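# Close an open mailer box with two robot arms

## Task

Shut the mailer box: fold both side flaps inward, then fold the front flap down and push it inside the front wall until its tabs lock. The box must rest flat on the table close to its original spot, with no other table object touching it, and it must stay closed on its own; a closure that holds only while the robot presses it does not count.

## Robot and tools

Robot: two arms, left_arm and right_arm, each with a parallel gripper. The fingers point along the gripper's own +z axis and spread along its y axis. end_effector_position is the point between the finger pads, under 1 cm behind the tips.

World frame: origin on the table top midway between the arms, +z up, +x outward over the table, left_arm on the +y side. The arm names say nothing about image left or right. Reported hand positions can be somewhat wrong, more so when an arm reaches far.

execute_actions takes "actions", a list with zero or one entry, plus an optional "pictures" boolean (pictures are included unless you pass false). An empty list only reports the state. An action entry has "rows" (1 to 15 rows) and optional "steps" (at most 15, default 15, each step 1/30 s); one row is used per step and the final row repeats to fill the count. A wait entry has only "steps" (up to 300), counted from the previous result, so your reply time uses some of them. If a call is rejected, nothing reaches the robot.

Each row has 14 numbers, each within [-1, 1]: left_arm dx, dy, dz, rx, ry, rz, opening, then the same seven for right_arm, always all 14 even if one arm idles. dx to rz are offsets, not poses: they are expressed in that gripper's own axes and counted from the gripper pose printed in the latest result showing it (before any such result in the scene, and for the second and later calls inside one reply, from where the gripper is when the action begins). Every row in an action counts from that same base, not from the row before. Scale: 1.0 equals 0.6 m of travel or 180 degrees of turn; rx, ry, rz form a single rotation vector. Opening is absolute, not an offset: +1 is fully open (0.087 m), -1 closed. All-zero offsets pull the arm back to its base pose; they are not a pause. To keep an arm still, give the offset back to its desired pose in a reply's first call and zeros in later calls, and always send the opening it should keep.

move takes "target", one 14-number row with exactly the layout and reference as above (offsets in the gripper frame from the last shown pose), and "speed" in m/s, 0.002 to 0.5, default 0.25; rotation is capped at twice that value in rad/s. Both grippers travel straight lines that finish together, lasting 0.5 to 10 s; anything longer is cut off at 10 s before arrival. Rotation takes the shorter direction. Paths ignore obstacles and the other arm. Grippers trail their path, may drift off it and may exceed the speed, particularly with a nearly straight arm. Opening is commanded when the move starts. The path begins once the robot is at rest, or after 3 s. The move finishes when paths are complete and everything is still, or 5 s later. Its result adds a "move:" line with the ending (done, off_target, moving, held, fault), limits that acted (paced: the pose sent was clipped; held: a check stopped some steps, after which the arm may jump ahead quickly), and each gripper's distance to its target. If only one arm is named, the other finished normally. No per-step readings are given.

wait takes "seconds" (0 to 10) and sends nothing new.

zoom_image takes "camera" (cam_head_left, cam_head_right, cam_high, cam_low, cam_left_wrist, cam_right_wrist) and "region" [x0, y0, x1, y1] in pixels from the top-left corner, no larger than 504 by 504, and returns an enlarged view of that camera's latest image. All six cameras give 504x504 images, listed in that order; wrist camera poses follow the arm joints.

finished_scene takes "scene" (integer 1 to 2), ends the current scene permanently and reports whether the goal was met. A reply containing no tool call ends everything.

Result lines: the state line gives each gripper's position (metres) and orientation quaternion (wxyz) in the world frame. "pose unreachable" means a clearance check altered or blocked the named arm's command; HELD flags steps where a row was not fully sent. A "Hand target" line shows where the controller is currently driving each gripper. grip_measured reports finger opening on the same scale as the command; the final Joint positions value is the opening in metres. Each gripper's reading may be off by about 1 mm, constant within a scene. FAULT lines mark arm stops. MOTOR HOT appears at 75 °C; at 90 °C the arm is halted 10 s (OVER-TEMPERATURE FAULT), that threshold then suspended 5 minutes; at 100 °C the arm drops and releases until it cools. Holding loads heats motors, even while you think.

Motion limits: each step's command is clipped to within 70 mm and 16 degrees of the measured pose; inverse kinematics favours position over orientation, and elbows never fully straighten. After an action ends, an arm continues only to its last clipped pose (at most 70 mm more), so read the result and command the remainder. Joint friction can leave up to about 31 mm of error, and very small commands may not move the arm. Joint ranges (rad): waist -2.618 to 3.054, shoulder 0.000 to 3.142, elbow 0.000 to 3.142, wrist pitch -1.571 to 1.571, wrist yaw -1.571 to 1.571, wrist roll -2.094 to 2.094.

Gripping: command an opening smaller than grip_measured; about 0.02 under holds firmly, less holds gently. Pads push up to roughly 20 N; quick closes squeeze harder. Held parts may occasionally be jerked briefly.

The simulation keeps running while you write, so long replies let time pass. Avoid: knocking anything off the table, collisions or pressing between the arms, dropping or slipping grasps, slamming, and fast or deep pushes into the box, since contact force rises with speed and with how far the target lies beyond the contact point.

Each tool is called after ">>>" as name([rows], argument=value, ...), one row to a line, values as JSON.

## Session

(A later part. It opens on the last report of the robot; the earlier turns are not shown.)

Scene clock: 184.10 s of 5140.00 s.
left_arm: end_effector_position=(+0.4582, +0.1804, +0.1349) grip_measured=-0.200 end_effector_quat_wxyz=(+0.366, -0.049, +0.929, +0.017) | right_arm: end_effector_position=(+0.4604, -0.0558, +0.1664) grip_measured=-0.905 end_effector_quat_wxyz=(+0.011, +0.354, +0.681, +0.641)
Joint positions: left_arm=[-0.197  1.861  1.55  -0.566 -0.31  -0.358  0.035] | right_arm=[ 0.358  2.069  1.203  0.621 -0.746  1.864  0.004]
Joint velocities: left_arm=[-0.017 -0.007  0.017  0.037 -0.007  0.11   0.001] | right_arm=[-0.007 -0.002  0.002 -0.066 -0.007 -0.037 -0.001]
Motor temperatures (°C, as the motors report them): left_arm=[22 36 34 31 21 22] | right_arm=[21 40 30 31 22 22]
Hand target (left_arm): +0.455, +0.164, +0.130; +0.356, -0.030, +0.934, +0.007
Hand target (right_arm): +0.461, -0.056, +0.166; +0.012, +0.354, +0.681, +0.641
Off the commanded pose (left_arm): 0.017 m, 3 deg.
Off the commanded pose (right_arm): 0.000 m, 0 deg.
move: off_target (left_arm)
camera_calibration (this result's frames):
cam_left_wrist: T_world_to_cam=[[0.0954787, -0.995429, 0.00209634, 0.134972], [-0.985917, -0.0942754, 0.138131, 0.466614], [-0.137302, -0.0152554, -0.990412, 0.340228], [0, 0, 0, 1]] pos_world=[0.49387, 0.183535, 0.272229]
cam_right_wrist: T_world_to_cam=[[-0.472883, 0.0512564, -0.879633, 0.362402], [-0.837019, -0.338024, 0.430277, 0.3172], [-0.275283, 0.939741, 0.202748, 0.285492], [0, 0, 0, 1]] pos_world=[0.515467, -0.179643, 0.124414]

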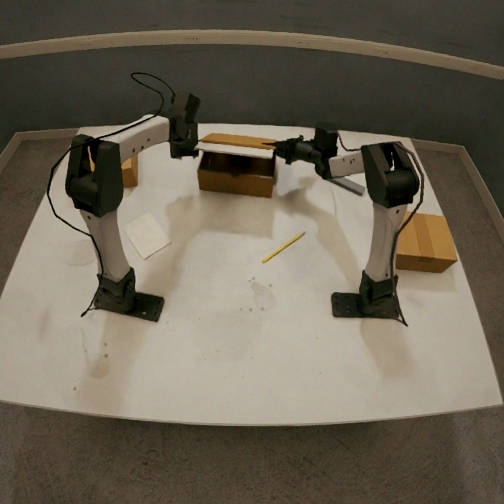

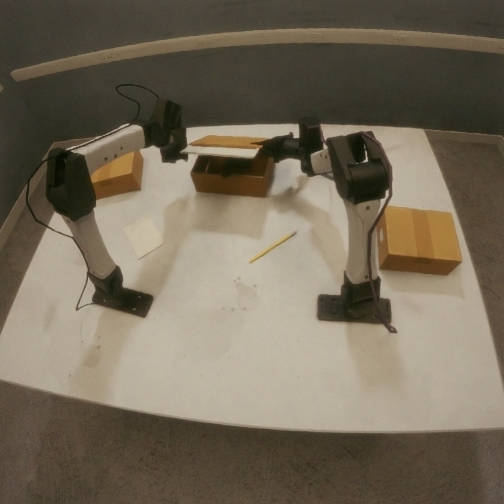

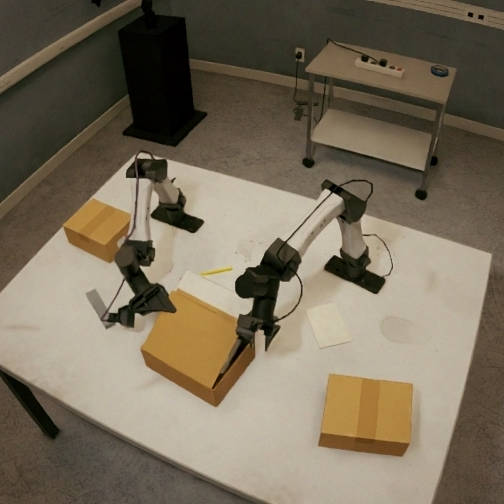

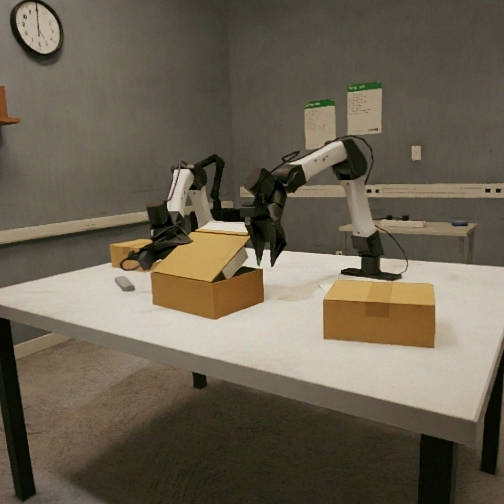

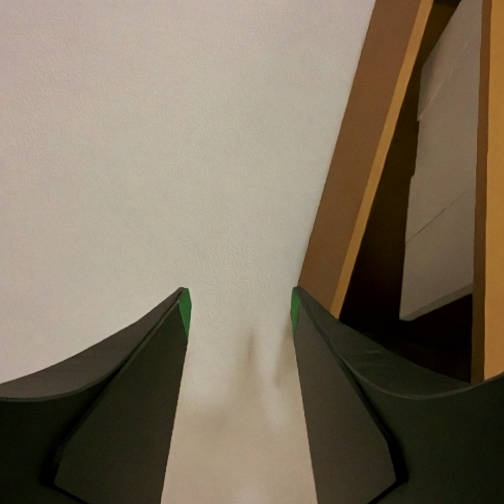

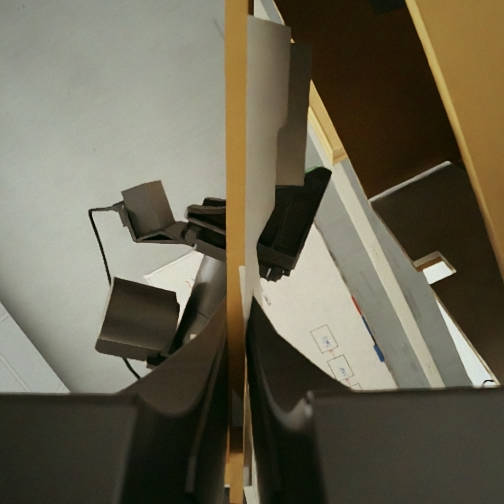

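>>> move(target=[-0.057,0.063,-0.255,0,0,0,-0.2, 0,0,0,0,0,0,-1], speed=0.12)

>>> move(target=[0.024,-0.298,-0.02,0,0,0,1, 0,0,0,0,0,0,-1], speed=0.15)

>>> move(target=[0.136,0,0.146,0,0,0,1, 0,0,0,0,0,0,-1], speed=0.05)

Scene clock: 189.57 s of 5140.00 s.
left_arm: end_effector_position=(+0.3798, +0.2113, +0.2700) grip_measured=-0.200 end_effector_quat_wxyz=(+0.373, -0.052, +0.926, +0.016) | right_arm: end_effector_position=(+0.4603, -0.0558, +0.1664) grip_measured=-0.905 end_effector_quat_wxyz=(+0.011, +0.354, +0.681, +0.641)
Joint positions: left_arm=[-0.197  1.608  1.794 -1.047 -0.315 -0.36   0.035] | right_arm=[ 0.358  2.069  1.203  0.62  -0.747  1.864  0.004]
Joint velocities: left_arm=[ 0.002  0.027 -0.002 -0.022  0.022 -0.022 -0.   ] | right_arm=[ 0.007 -0.002 -0.007  0.022  0.022 -0.007 -0.001]
Motor temperatures (°C, as the motors report them): left_arm=[22 36 34 31 21 22] | right_arm=[21 40 30 31 22 22]
Hand target (left_arm): +0.374, +0.209, +0.270; +0.366, -0.049, +0.929, +0.017
Hand target (right_arm): +0.460, -0.056, +0.166; +0.011, +0.354, +0.681, +0.641
Off the commanded pose (left_arm): 0.004 m, 1 deg.
Off the commanded pose (right_arm): 0.000 m, 0 deg.
After step 90, 0.53 s passed at rest.
move: done
camera_calibration (this result's frames):
cam_left_wrist: T_world_to_cam=[[0.100354, -0.994928, 0.00683458, 0.169771], [-0.987491, -0.0987592, 0.122914, 0.37922], [-0.121616, -0.019084, -0.992394, 0.459097], [0, 0, 0, 1]] pos_world=[0.413272, 0.215123, 0.407833]
cam_right_wrist: T_world_to_cam=[[-0.47329, 0.0509586, -0.879431, 0.362438], [-0.836588, -0.338669, 0.430609, 0.316822], [-0.275893, 0.939525, 0.20292, 0.285668], [0, 0, 0, 1]] pos_world=[0.515402, -0.179563, 0.124345]

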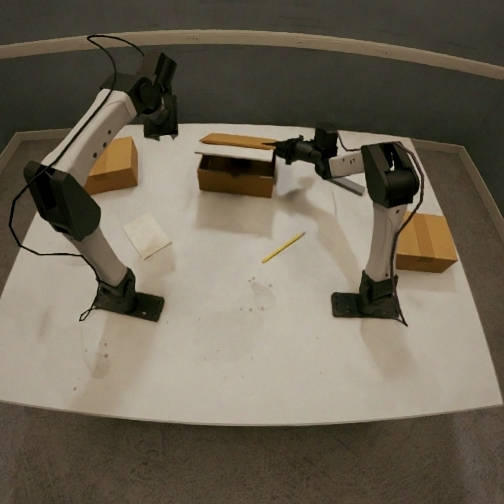

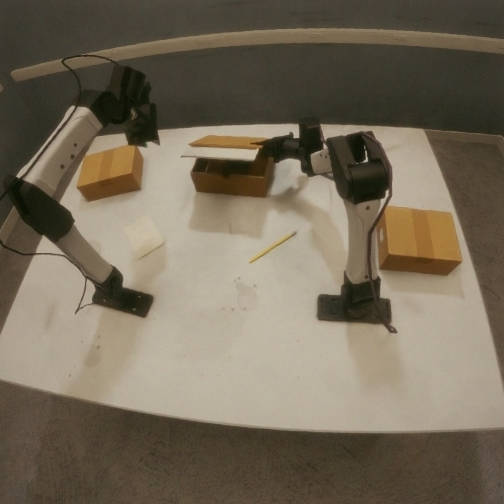

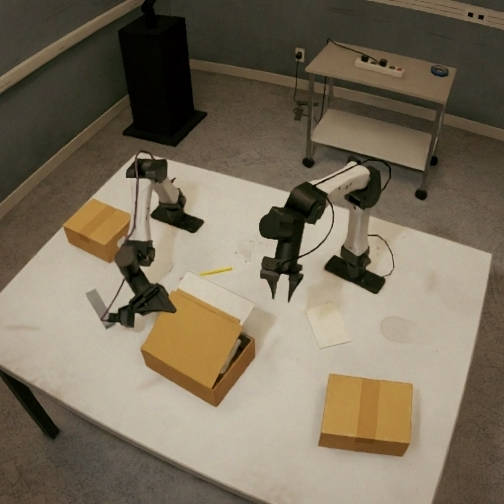

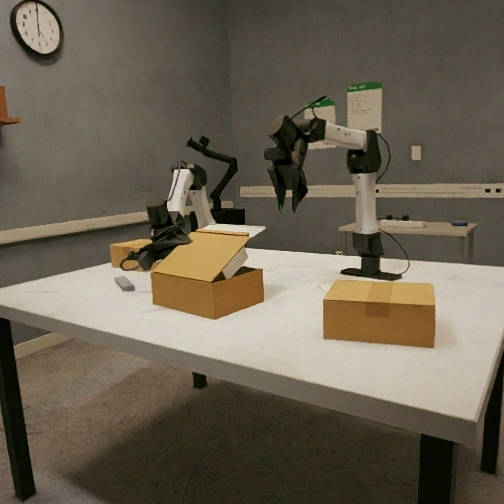

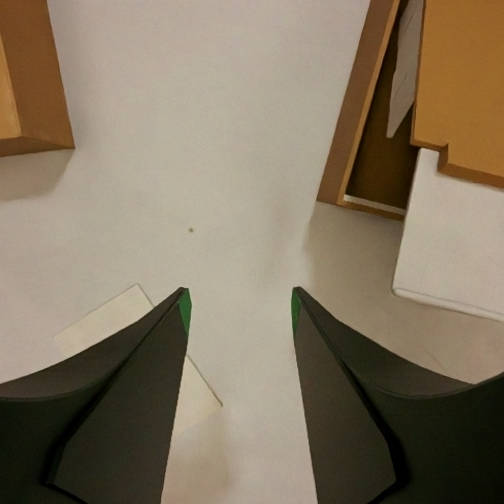

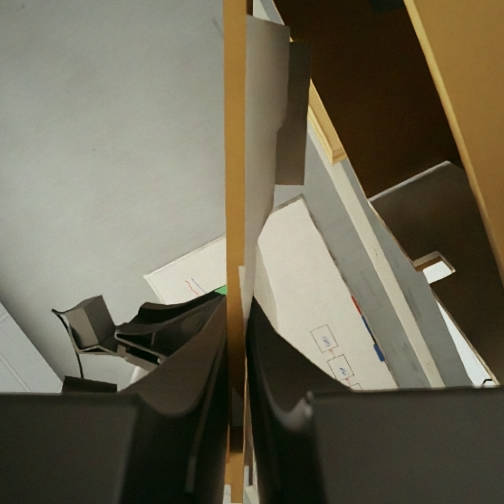

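Scene clock: 191.70 s of 5140.00 s.
left_arm: end_effector_position=(+0.3843, +0.0320, +0.2764) grip_measured=+0.979 end_effector_quat_wxyz=(+0.378, -0.056, +0.924, +0.001) | right_arm: end_effector_position=(+0.4603, -0.0558, +0.1664) grip_measured=-0.905 end_effector_quat_wxyz=(+0.011, +0.354, +0.681, +0.641)
Joint positions: left_arm=[-0.607  2.196  2.669 -1.463 -0.548 -0.729  0.087] | right_arm=[ 0.358  2.069  1.203  0.62  -0.747  1.864  0.004]
Joint velocities: left_arm=[-0.007  0.017  0.046 -0.022  0.007 -0.007  0.   ] | right_arm=[ 0.002  0.002 -0.007 -0.081 -0.037  0.037 -0.   ]
Motor temperatures (°C, as the motors report them): left_arm=[22 36 34 30 21 22] | right_arm=[21 40 30 31 22 22]
Hand target (left_arm): +0.383, +0.033, +0.269; +0.369, -0.054, +0.928, +0.012
Hand target (right_arm): +0.460, -0.056, +0.166; +0.011, +0.354, +0.681, +0.641
Off the commanded pose (left_arm): 0.007 m, 2 deg.
Off the commanded pose (right_arm): 0.000 m, 0 deg.
move: done
camera_calibration (this result's frames):
cam_left_wrist: T_world_to_cam=[[0.0961523, -0.994627, 0.0383761, -0.016244], [-0.989468, -0.0913201, 0.112314, 0.368602], [-0.108206, -0.0487711, -0.992931, 0.45847], [0, 0, 0, 1]] pos_world=[0.415891, 0.0398642, 0.414454]
cam_right_wrist: T_world_to_cam=[[-0.47329, 0.0509586, -0.879431, 0.362438], [-0.836588, -0.338669, 0.430609, 0.316822], [-0.275893, 0.939525, 0.20292, 0.285668], [0, 0, 0, 1]] pos_world=[0.515402, -0.179563, 0.124345]

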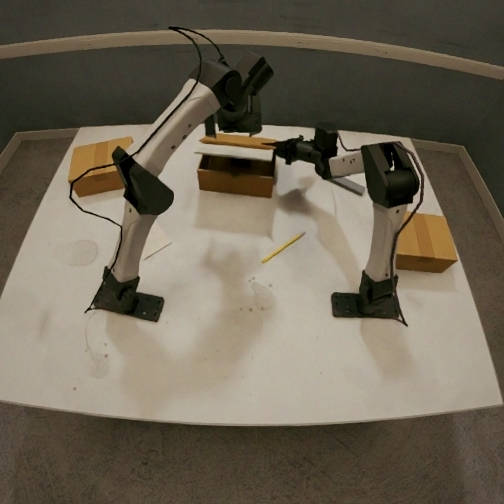

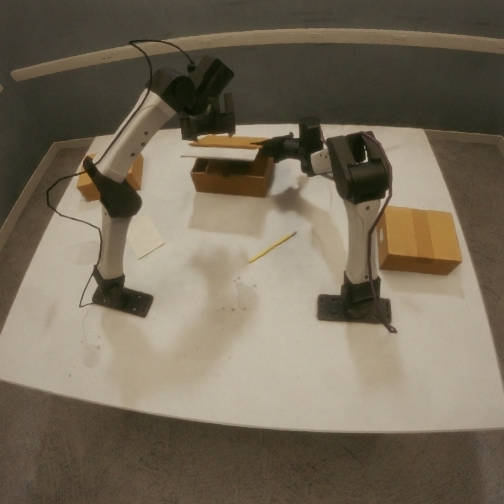

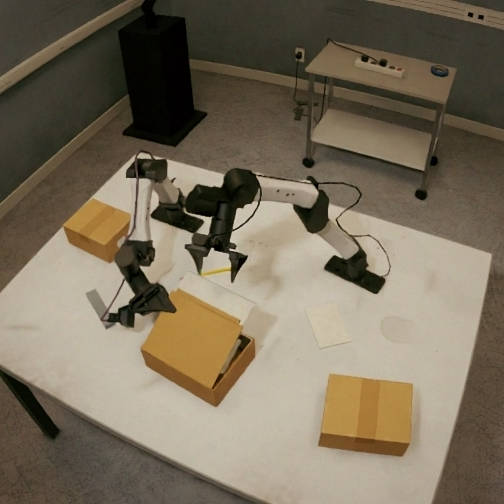

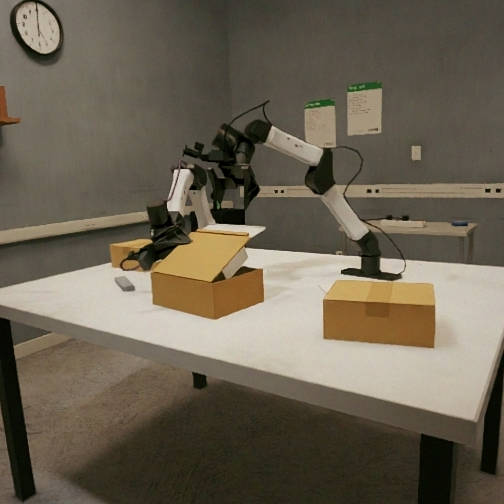

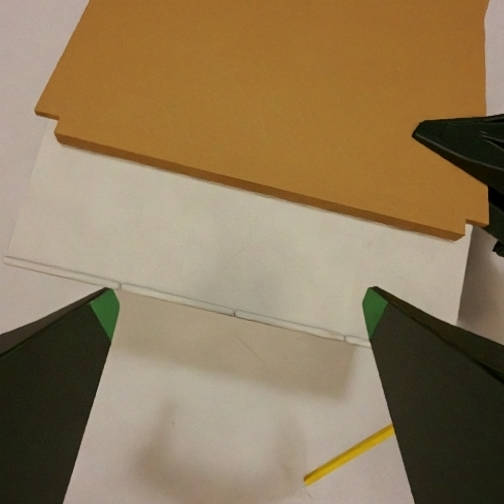

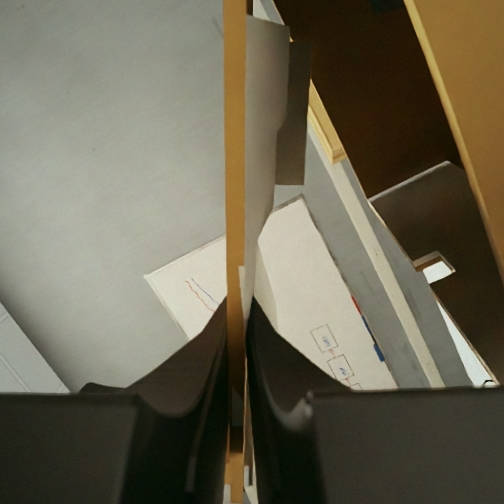

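Scene clock: 194.40 s of 5140.00 s.
left_arm: end_effector_position=(+0.3914, +0.0264, +0.1655) grip_measured=+0.979 end_effector_quat_wxyz=(+0.383, -0.058, +0.922, -0.000) | right_arm: end_effector_position=(+0.4599, -0.0557, +0.1656) grip_measured=-0.905 end_effector_quat_wxyz=(+0.010, +0.354, +0.682, +0.640)
Joint positions: left_arm=[-0.607  1.964  1.816 -0.832 -0.554 -0.729  0.087] | right_arm=[ 0.358  2.069  1.203  0.616 -0.748  1.861  0.004]
Joint velocities: left_arm=[ 0.002  0.007 -0.012 -0.037 -0.007 -0.066  0.001] | right_arm=[ 0.007 -0.012  0.002  0.022 -0.037  0.081 -0.002]
Motor temperatures (°C, as the motors report them): left_arm=[22 37 34 30 21 22] | right_arm=[21 40 30 31 22 22]
Hand target (left_arm): +0.389, +0.027, +0.158; +0.378, -0.056, +0.924, +0.001
Hand target (right_arm): +0.460, -0.056, +0.166; +0.011, +0.354, +0.681, +0.641
Off the commanded pose (left_arm): 0.009 m, 1 deg.
Off the commanded pose (right_arm): 0.001 m, 0 deg.
move: done
camera_calibration (this result's frames):
cam_left_wrist: T_world_to_cam=[[0.0988866, -0.994186, 0.0426166, -0.020047], [-0.990265, -0.0940998, 0.102571, 0.389541], [-0.0979645, -0.0523446, -0.993812, 0.345132], [0, 0, 0, 1]] pos_world=[0.421541, 0.0347911, 0.303895]
cam_right_wrist: T_world_to_cam=[[-0.474636, 0.048019, -0.878871, 0.361919], [-0.835405, -0.338999, 0.432641, 0.31596], [-0.277161, 0.939561, 0.201016, 0.286599], [0, 0, 0, 1]] pos_world=[0.515169, -0.179546, 0.123772]

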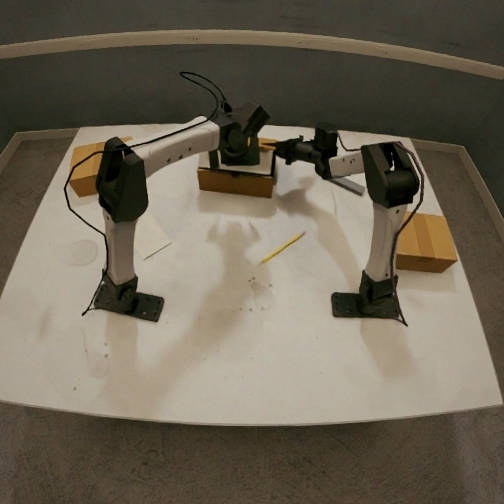

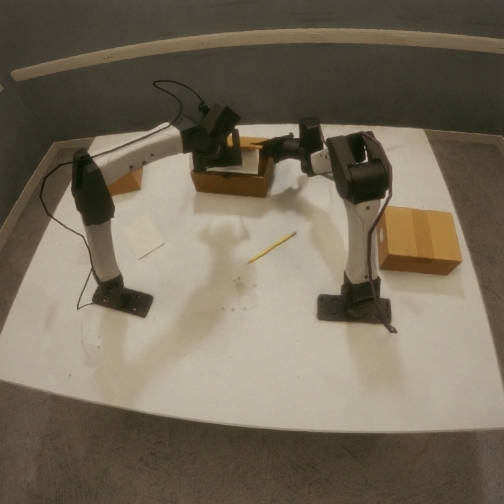

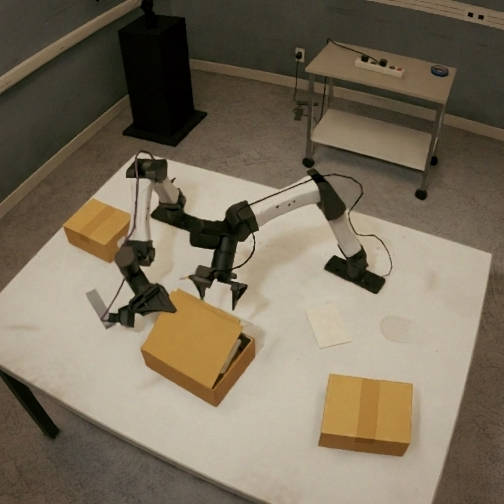

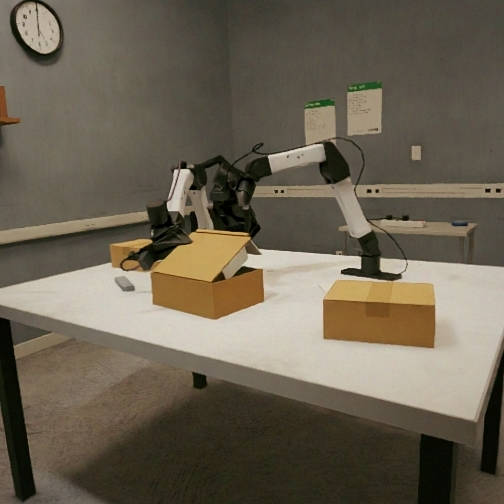

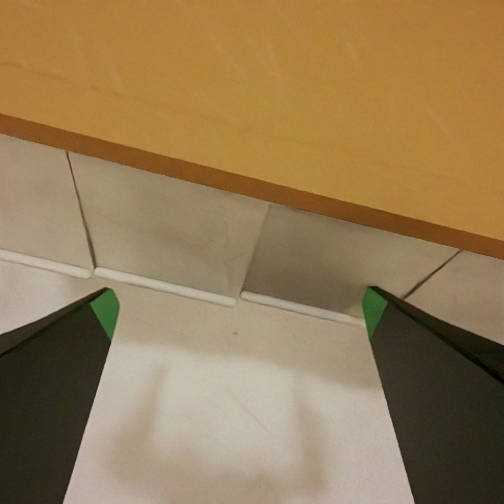

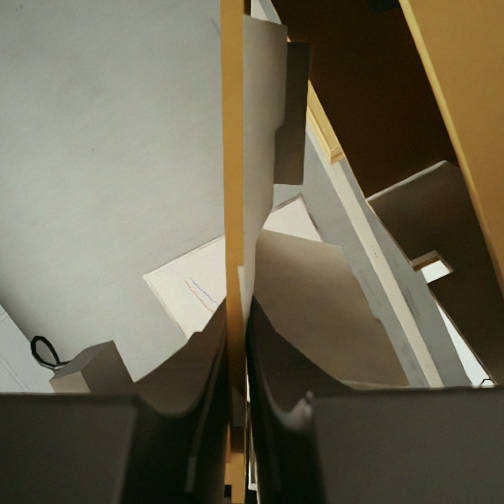

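>>> move(target=[-0.029,-0.008,0.077,0.051,0.003,0.051,1, 0,0,0,0,0,0,-1], speed=0.03)

Scene clock: 200.43 s of 5140.00 s.
left_arm: end_effector_position=(+0.4229, +0.0224, +0.1657) grip_measured=+0.979 end_effector_quat_wxyz=(+0.383, +0.054, +0.921, -0.052) | right_arm: end_effector_position=(+0.4602, -0.0558, +0.1655) grip_measured=-0.905 end_effector_quat_wxyz=(+0.011, +0.354, +0.682, +0.639)
Joint positions: left_arm=[-0.518  1.972  1.799 -0.668 -0.344 -0.436  0.087] | right_arm=[ 0.358  2.069  1.203  0.616 -0.747  1.861  0.004]
Joint velocities: left_arm=[ 0.002 -0.002 -0.007 -0.095  0.051 -0.051  0.   ] | right_arm=[-0.012  0.007 -0.002  0.007  0.037  0.037 -0.   ]
Motor temperatures (°C, as the motors report them): left_arm=[22 38 34 31 21 22] | right_arm=[21 40 30 31 22 22]
Hand target (left_arm): +0.436, +0.027, +0.146; +0.383, +0.047, +0.922, -0.042
Hand target (right_arm): +0.460, -0.056, +0.166; +0.010, +0.354, +0.682, +0.640
Off the commanded pose (left_arm): 0.025 m, 1 deg.
Off the commanded pose (right_arm): 0.000 m, 0 deg.
move: off_target (left_arm)
camera_calibration (this result's frames):
cam_left_wrist: T_world_to_cam=[[-0.147307, -0.987738, 0.0517205, 0.075346], [-0.983769, 0.151731, 0.0957942, 0.413195], [-0.102467, -0.0367699, -0.994057, 0.349819], [0, 0, 0, 1]] pos_world=[0.453432, 0.0245905, 0.304262]
cam_right_wrist: T_world_to_cam=[[-0.474463, 0.0484043, -0.878944, 0.361949], [-0.835956, -0.337608, 0.432665, 0.316498], [-0.275795, 0.940042, 0.200646, 0.286216], [0, 0, 0, 1]] pos_world=[0.515247, -0.179723, 0.123767]

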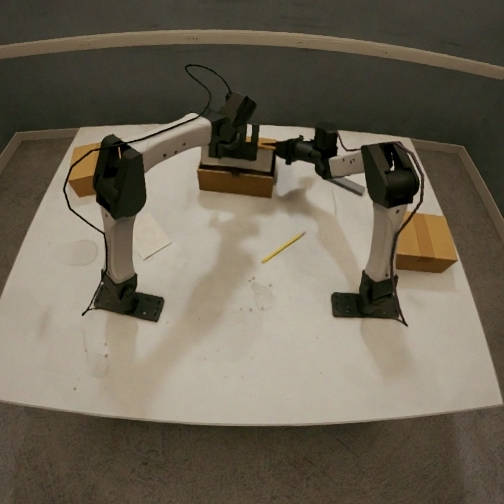

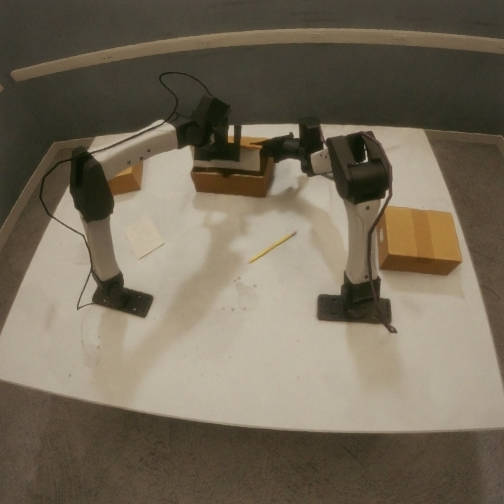

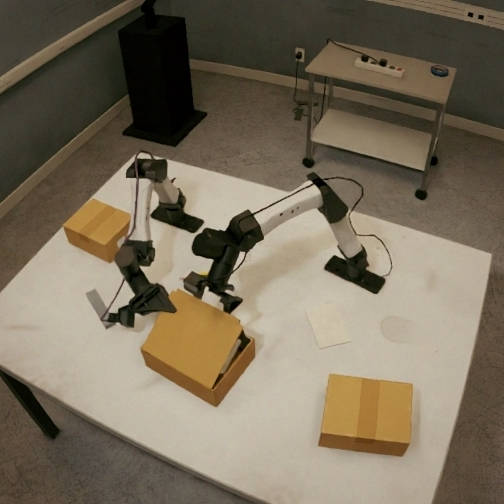

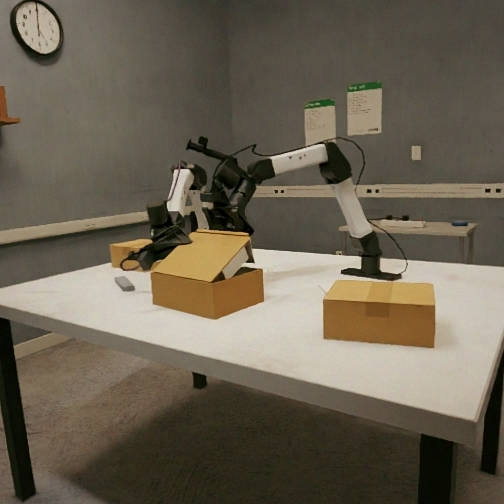

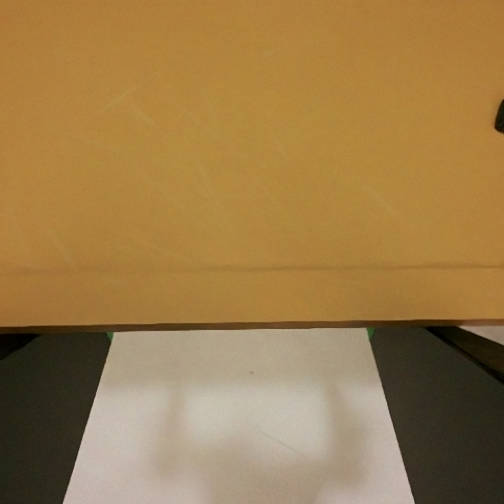

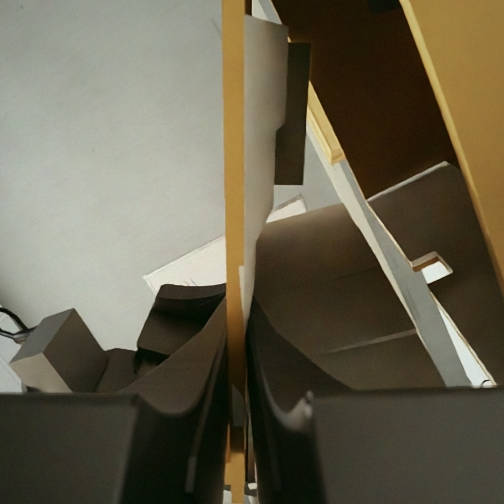

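>>> move(target=[0.042,0.006,0.064,0,0,0,1, -0.012,-0.07,0.001,-0.036,0.005,-0.062,-1], speed=0.025)

Scene clock: 207.60 s of 5140.00 s.
left_arm: end_effector_position=(+0.4223, +0.0207, +0.1449) grip_measured=+0.979 end_effector_quat_wxyz=(+0.384, +0.062, +0.919, -0.057) | right_arm: end_effector_position=(+0.4597, -0.0586, +0.1529) grip_measured=-0.840 end_effector_quat_wxyz=(+0.095, +0.296, +0.659, +0.685)
Joint positions: left_arm=[-0.518  1.963  1.7   -0.567 -0.331 -0.421  0.087] | right_arm=[ 0.363  2.149  1.106  0.987 -0.692  1.818  0.007]
Joint velocities: left_arm=[ 0.007 -0.012 -0.002 -0.051  0.051  0.007  0.   ] | right_arm=[-0.007  0.002 -0.002 -0.007 -0.081  0.007  0.   ]
Motor temperatures (°C, as the motors report them): left_arm=[22 38 33 32 21 22] | right_arm=[21 39 30 31 22 22]
Hand target (left_arm): +0.431, +0.023, +0.121; +0.382, +0.054, +0.921, -0.051
Hand target (right_arm): +0.446, -0.056, +0.126; +0.088, +0.281, +0.677, +0.675
Off the commanded pose (left_arm): 0.026 m, 1 deg.
Off the commanded pose (right_arm): 0.031 m, 3 deg.
move: off_target (left_arm, right_arm)
camera_calibration (this result's frames):
cam_left_wrist: T_world_to_cam=[[-0.16665, -0.984508, 0.054517, 0.0823618], [-0.98105, 0.171099, 0.0909183, 0.414043], [-0.0988376, -0.0383324, -0.994365, 0.327491], [0, 0, 0, 1]] pos_world=[0.452291, 0.0227969, 0.283512]
cam_right_wrist: T_world_to_cam=[[-0.265063, 0.0928922, -0.959746, 0.26943], [-0.923987, -0.309028, 0.225277, 0.394459], [-0.275662, 0.946506, 0.167743, 0.296538], [0, 0, 0, 1]] pos_world=[0.517635, -0.183804, 0.11998]

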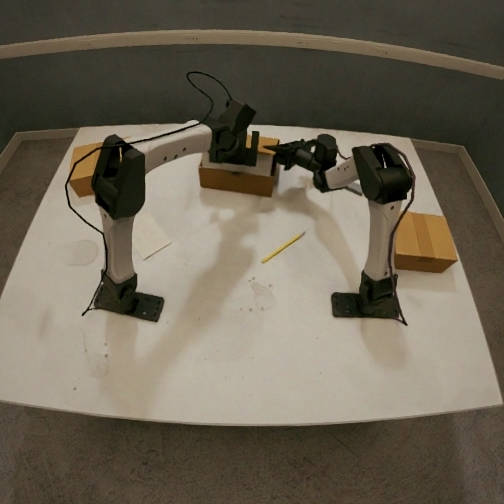

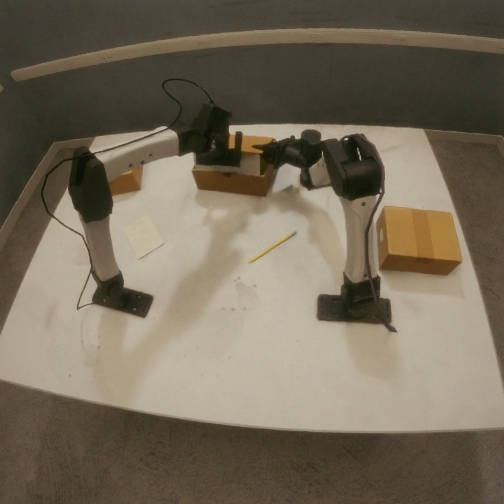

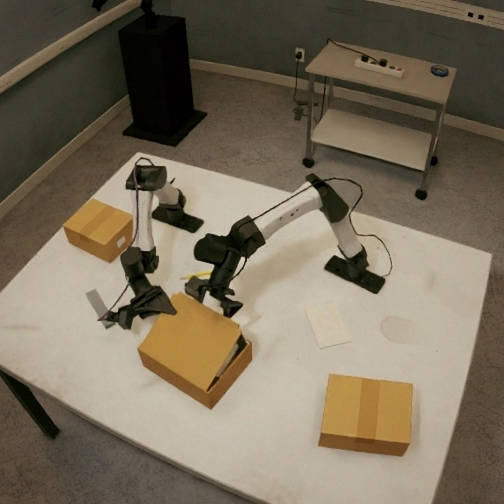

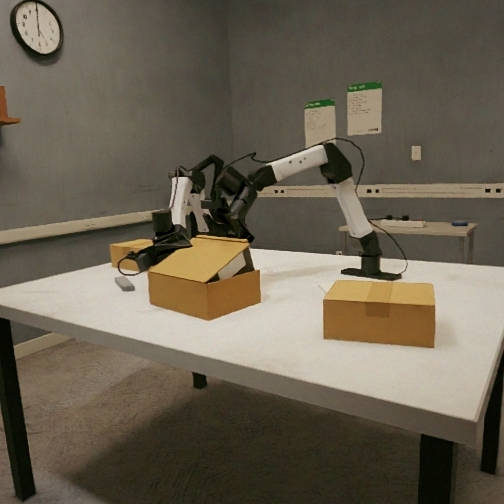

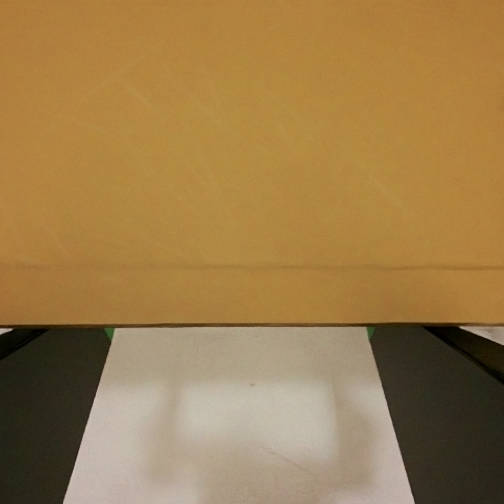

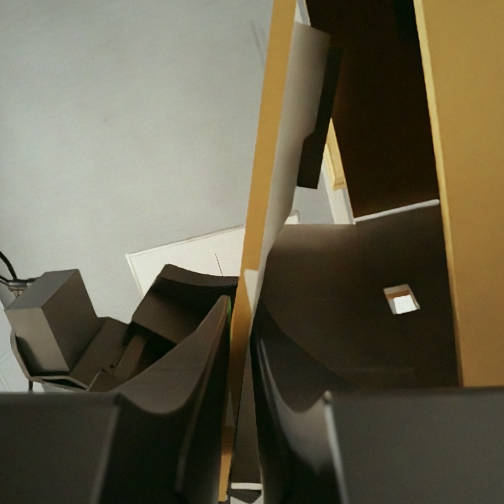

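>>> move(target=[0.055,0.004,0.045,0,0,0,1, 0.006,-0.05,-0.01,0,0,0,-1], speed=0.025)

>>> zoom_image(camera="cam_head_left", region=[160, 100, 310, 250])

Scene clock: 212.90 s of 5140.00 s.
left_arm: end_effector_position=(+0.4212, +0.0201, +0.1245) grip_measured=+0.979 end_effector_quat_wxyz=(+0.397, +0.060, +0.913, -0.069) | right_arm: end_effector_position=(+0.4603, -0.0615, +0.1533) grip_measured=-0.814 end_effector_quat_wxyz=(+0.111, +0.304, +0.643, +0.694)
Joint positions: left_arm=[-0.518  1.939  1.566 -0.421 -0.325 -0.421  0.087] | right_arm=[ 0.368  2.158  1.072  1.072 -0.647  1.846  0.008]
Joint velocities: left_arm=[-0.002  0.002  0.002  0.037 -0.066  0.007 -0.   ] | right_arm=[-0.002  0.007 -0.002  0.022 -0.007 -0.066  0.001]
Motor temperatures (°C, as the motors report them): left_arm=[22 38 33 32 21 22] | right_arm=[21 39 30 32 22 22]
Hand target (left_arm): +0.418, +0.021, +0.103; +0.384, +0.062, +0.919, -0.057
Hand target (right_arm): +0.446, -0.058, +0.127; +0.095, +0.296, +0.659, +0.685
Off the commanded pose (left_arm): 0.022 m, 2 deg.
Off the commanded pose (right_arm): 0.032 m, 3 deg.
After step 90, 0.33 s passed at rest.
move: off_target (left_arm, right_arm)
camera_calibration (this result's frames):
cam_left_wrist: T_world_to_cam=[[-0.172813, -0.982044, 0.0756671, 0.0826161], [-0.982191, 0.17757, 0.061398, 0.418937], [-0.0737317, -0.0637092, -0.995241, 0.297121], [0, 0, 0, 1]] pos_world=[0.447661, 0.0256715, 0.263734]
cam_right_wrist: T_world_to_cam=[[-0.243772, 0.12965, -0.961128, 0.262955], [-0.93966, -0.276849, 0.200982, 0.406965], [-0.24003, 0.952127, 0.189315, 0.280098], [0, 0, 0, 1]] pos_world=[0.513742, -0.188113, 0.117914]

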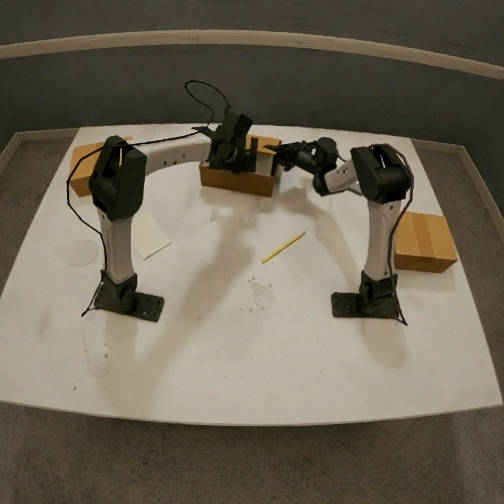

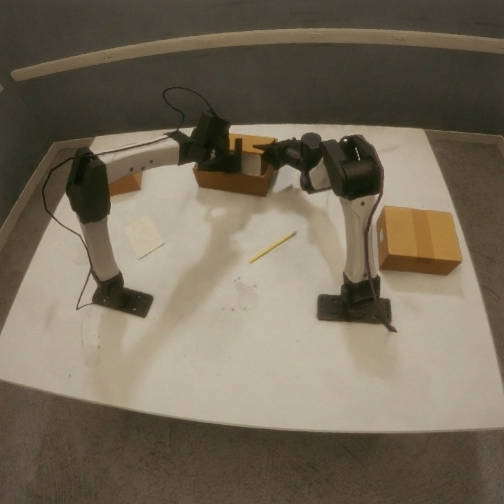

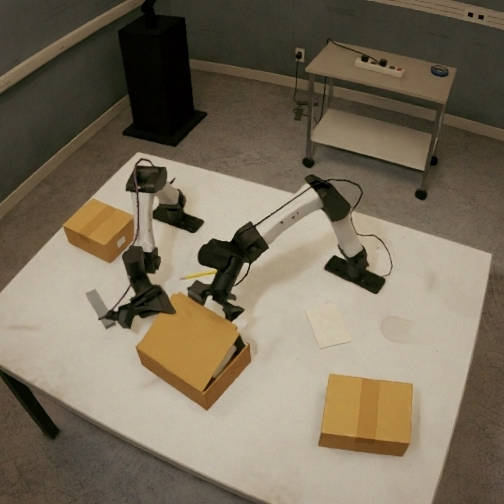

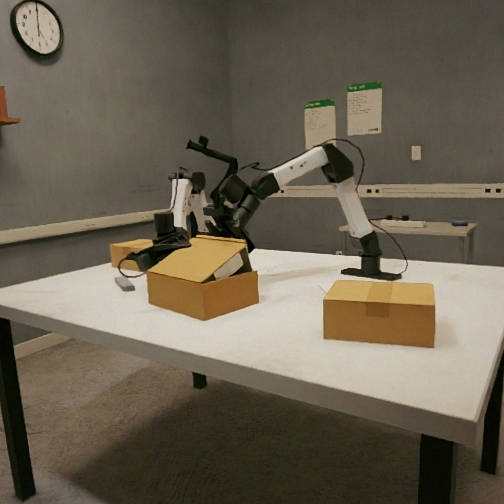

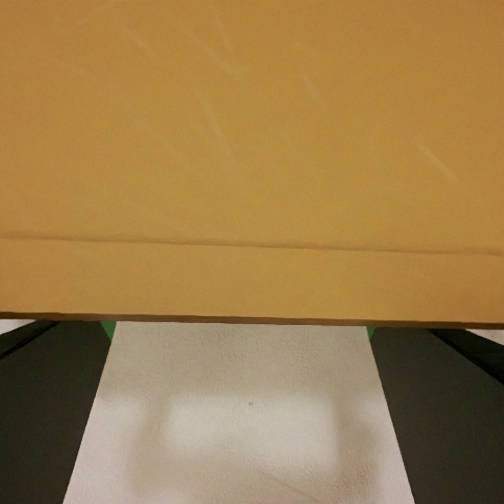

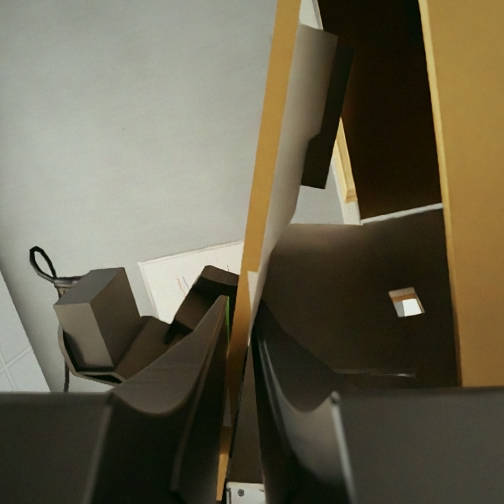

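Region (160, 100, 310, 250) of cam_head_left's 504x504 image, scaled by 3.360, with more detail than that image has.

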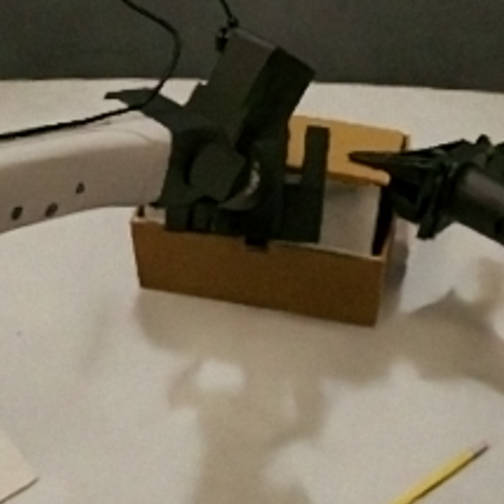

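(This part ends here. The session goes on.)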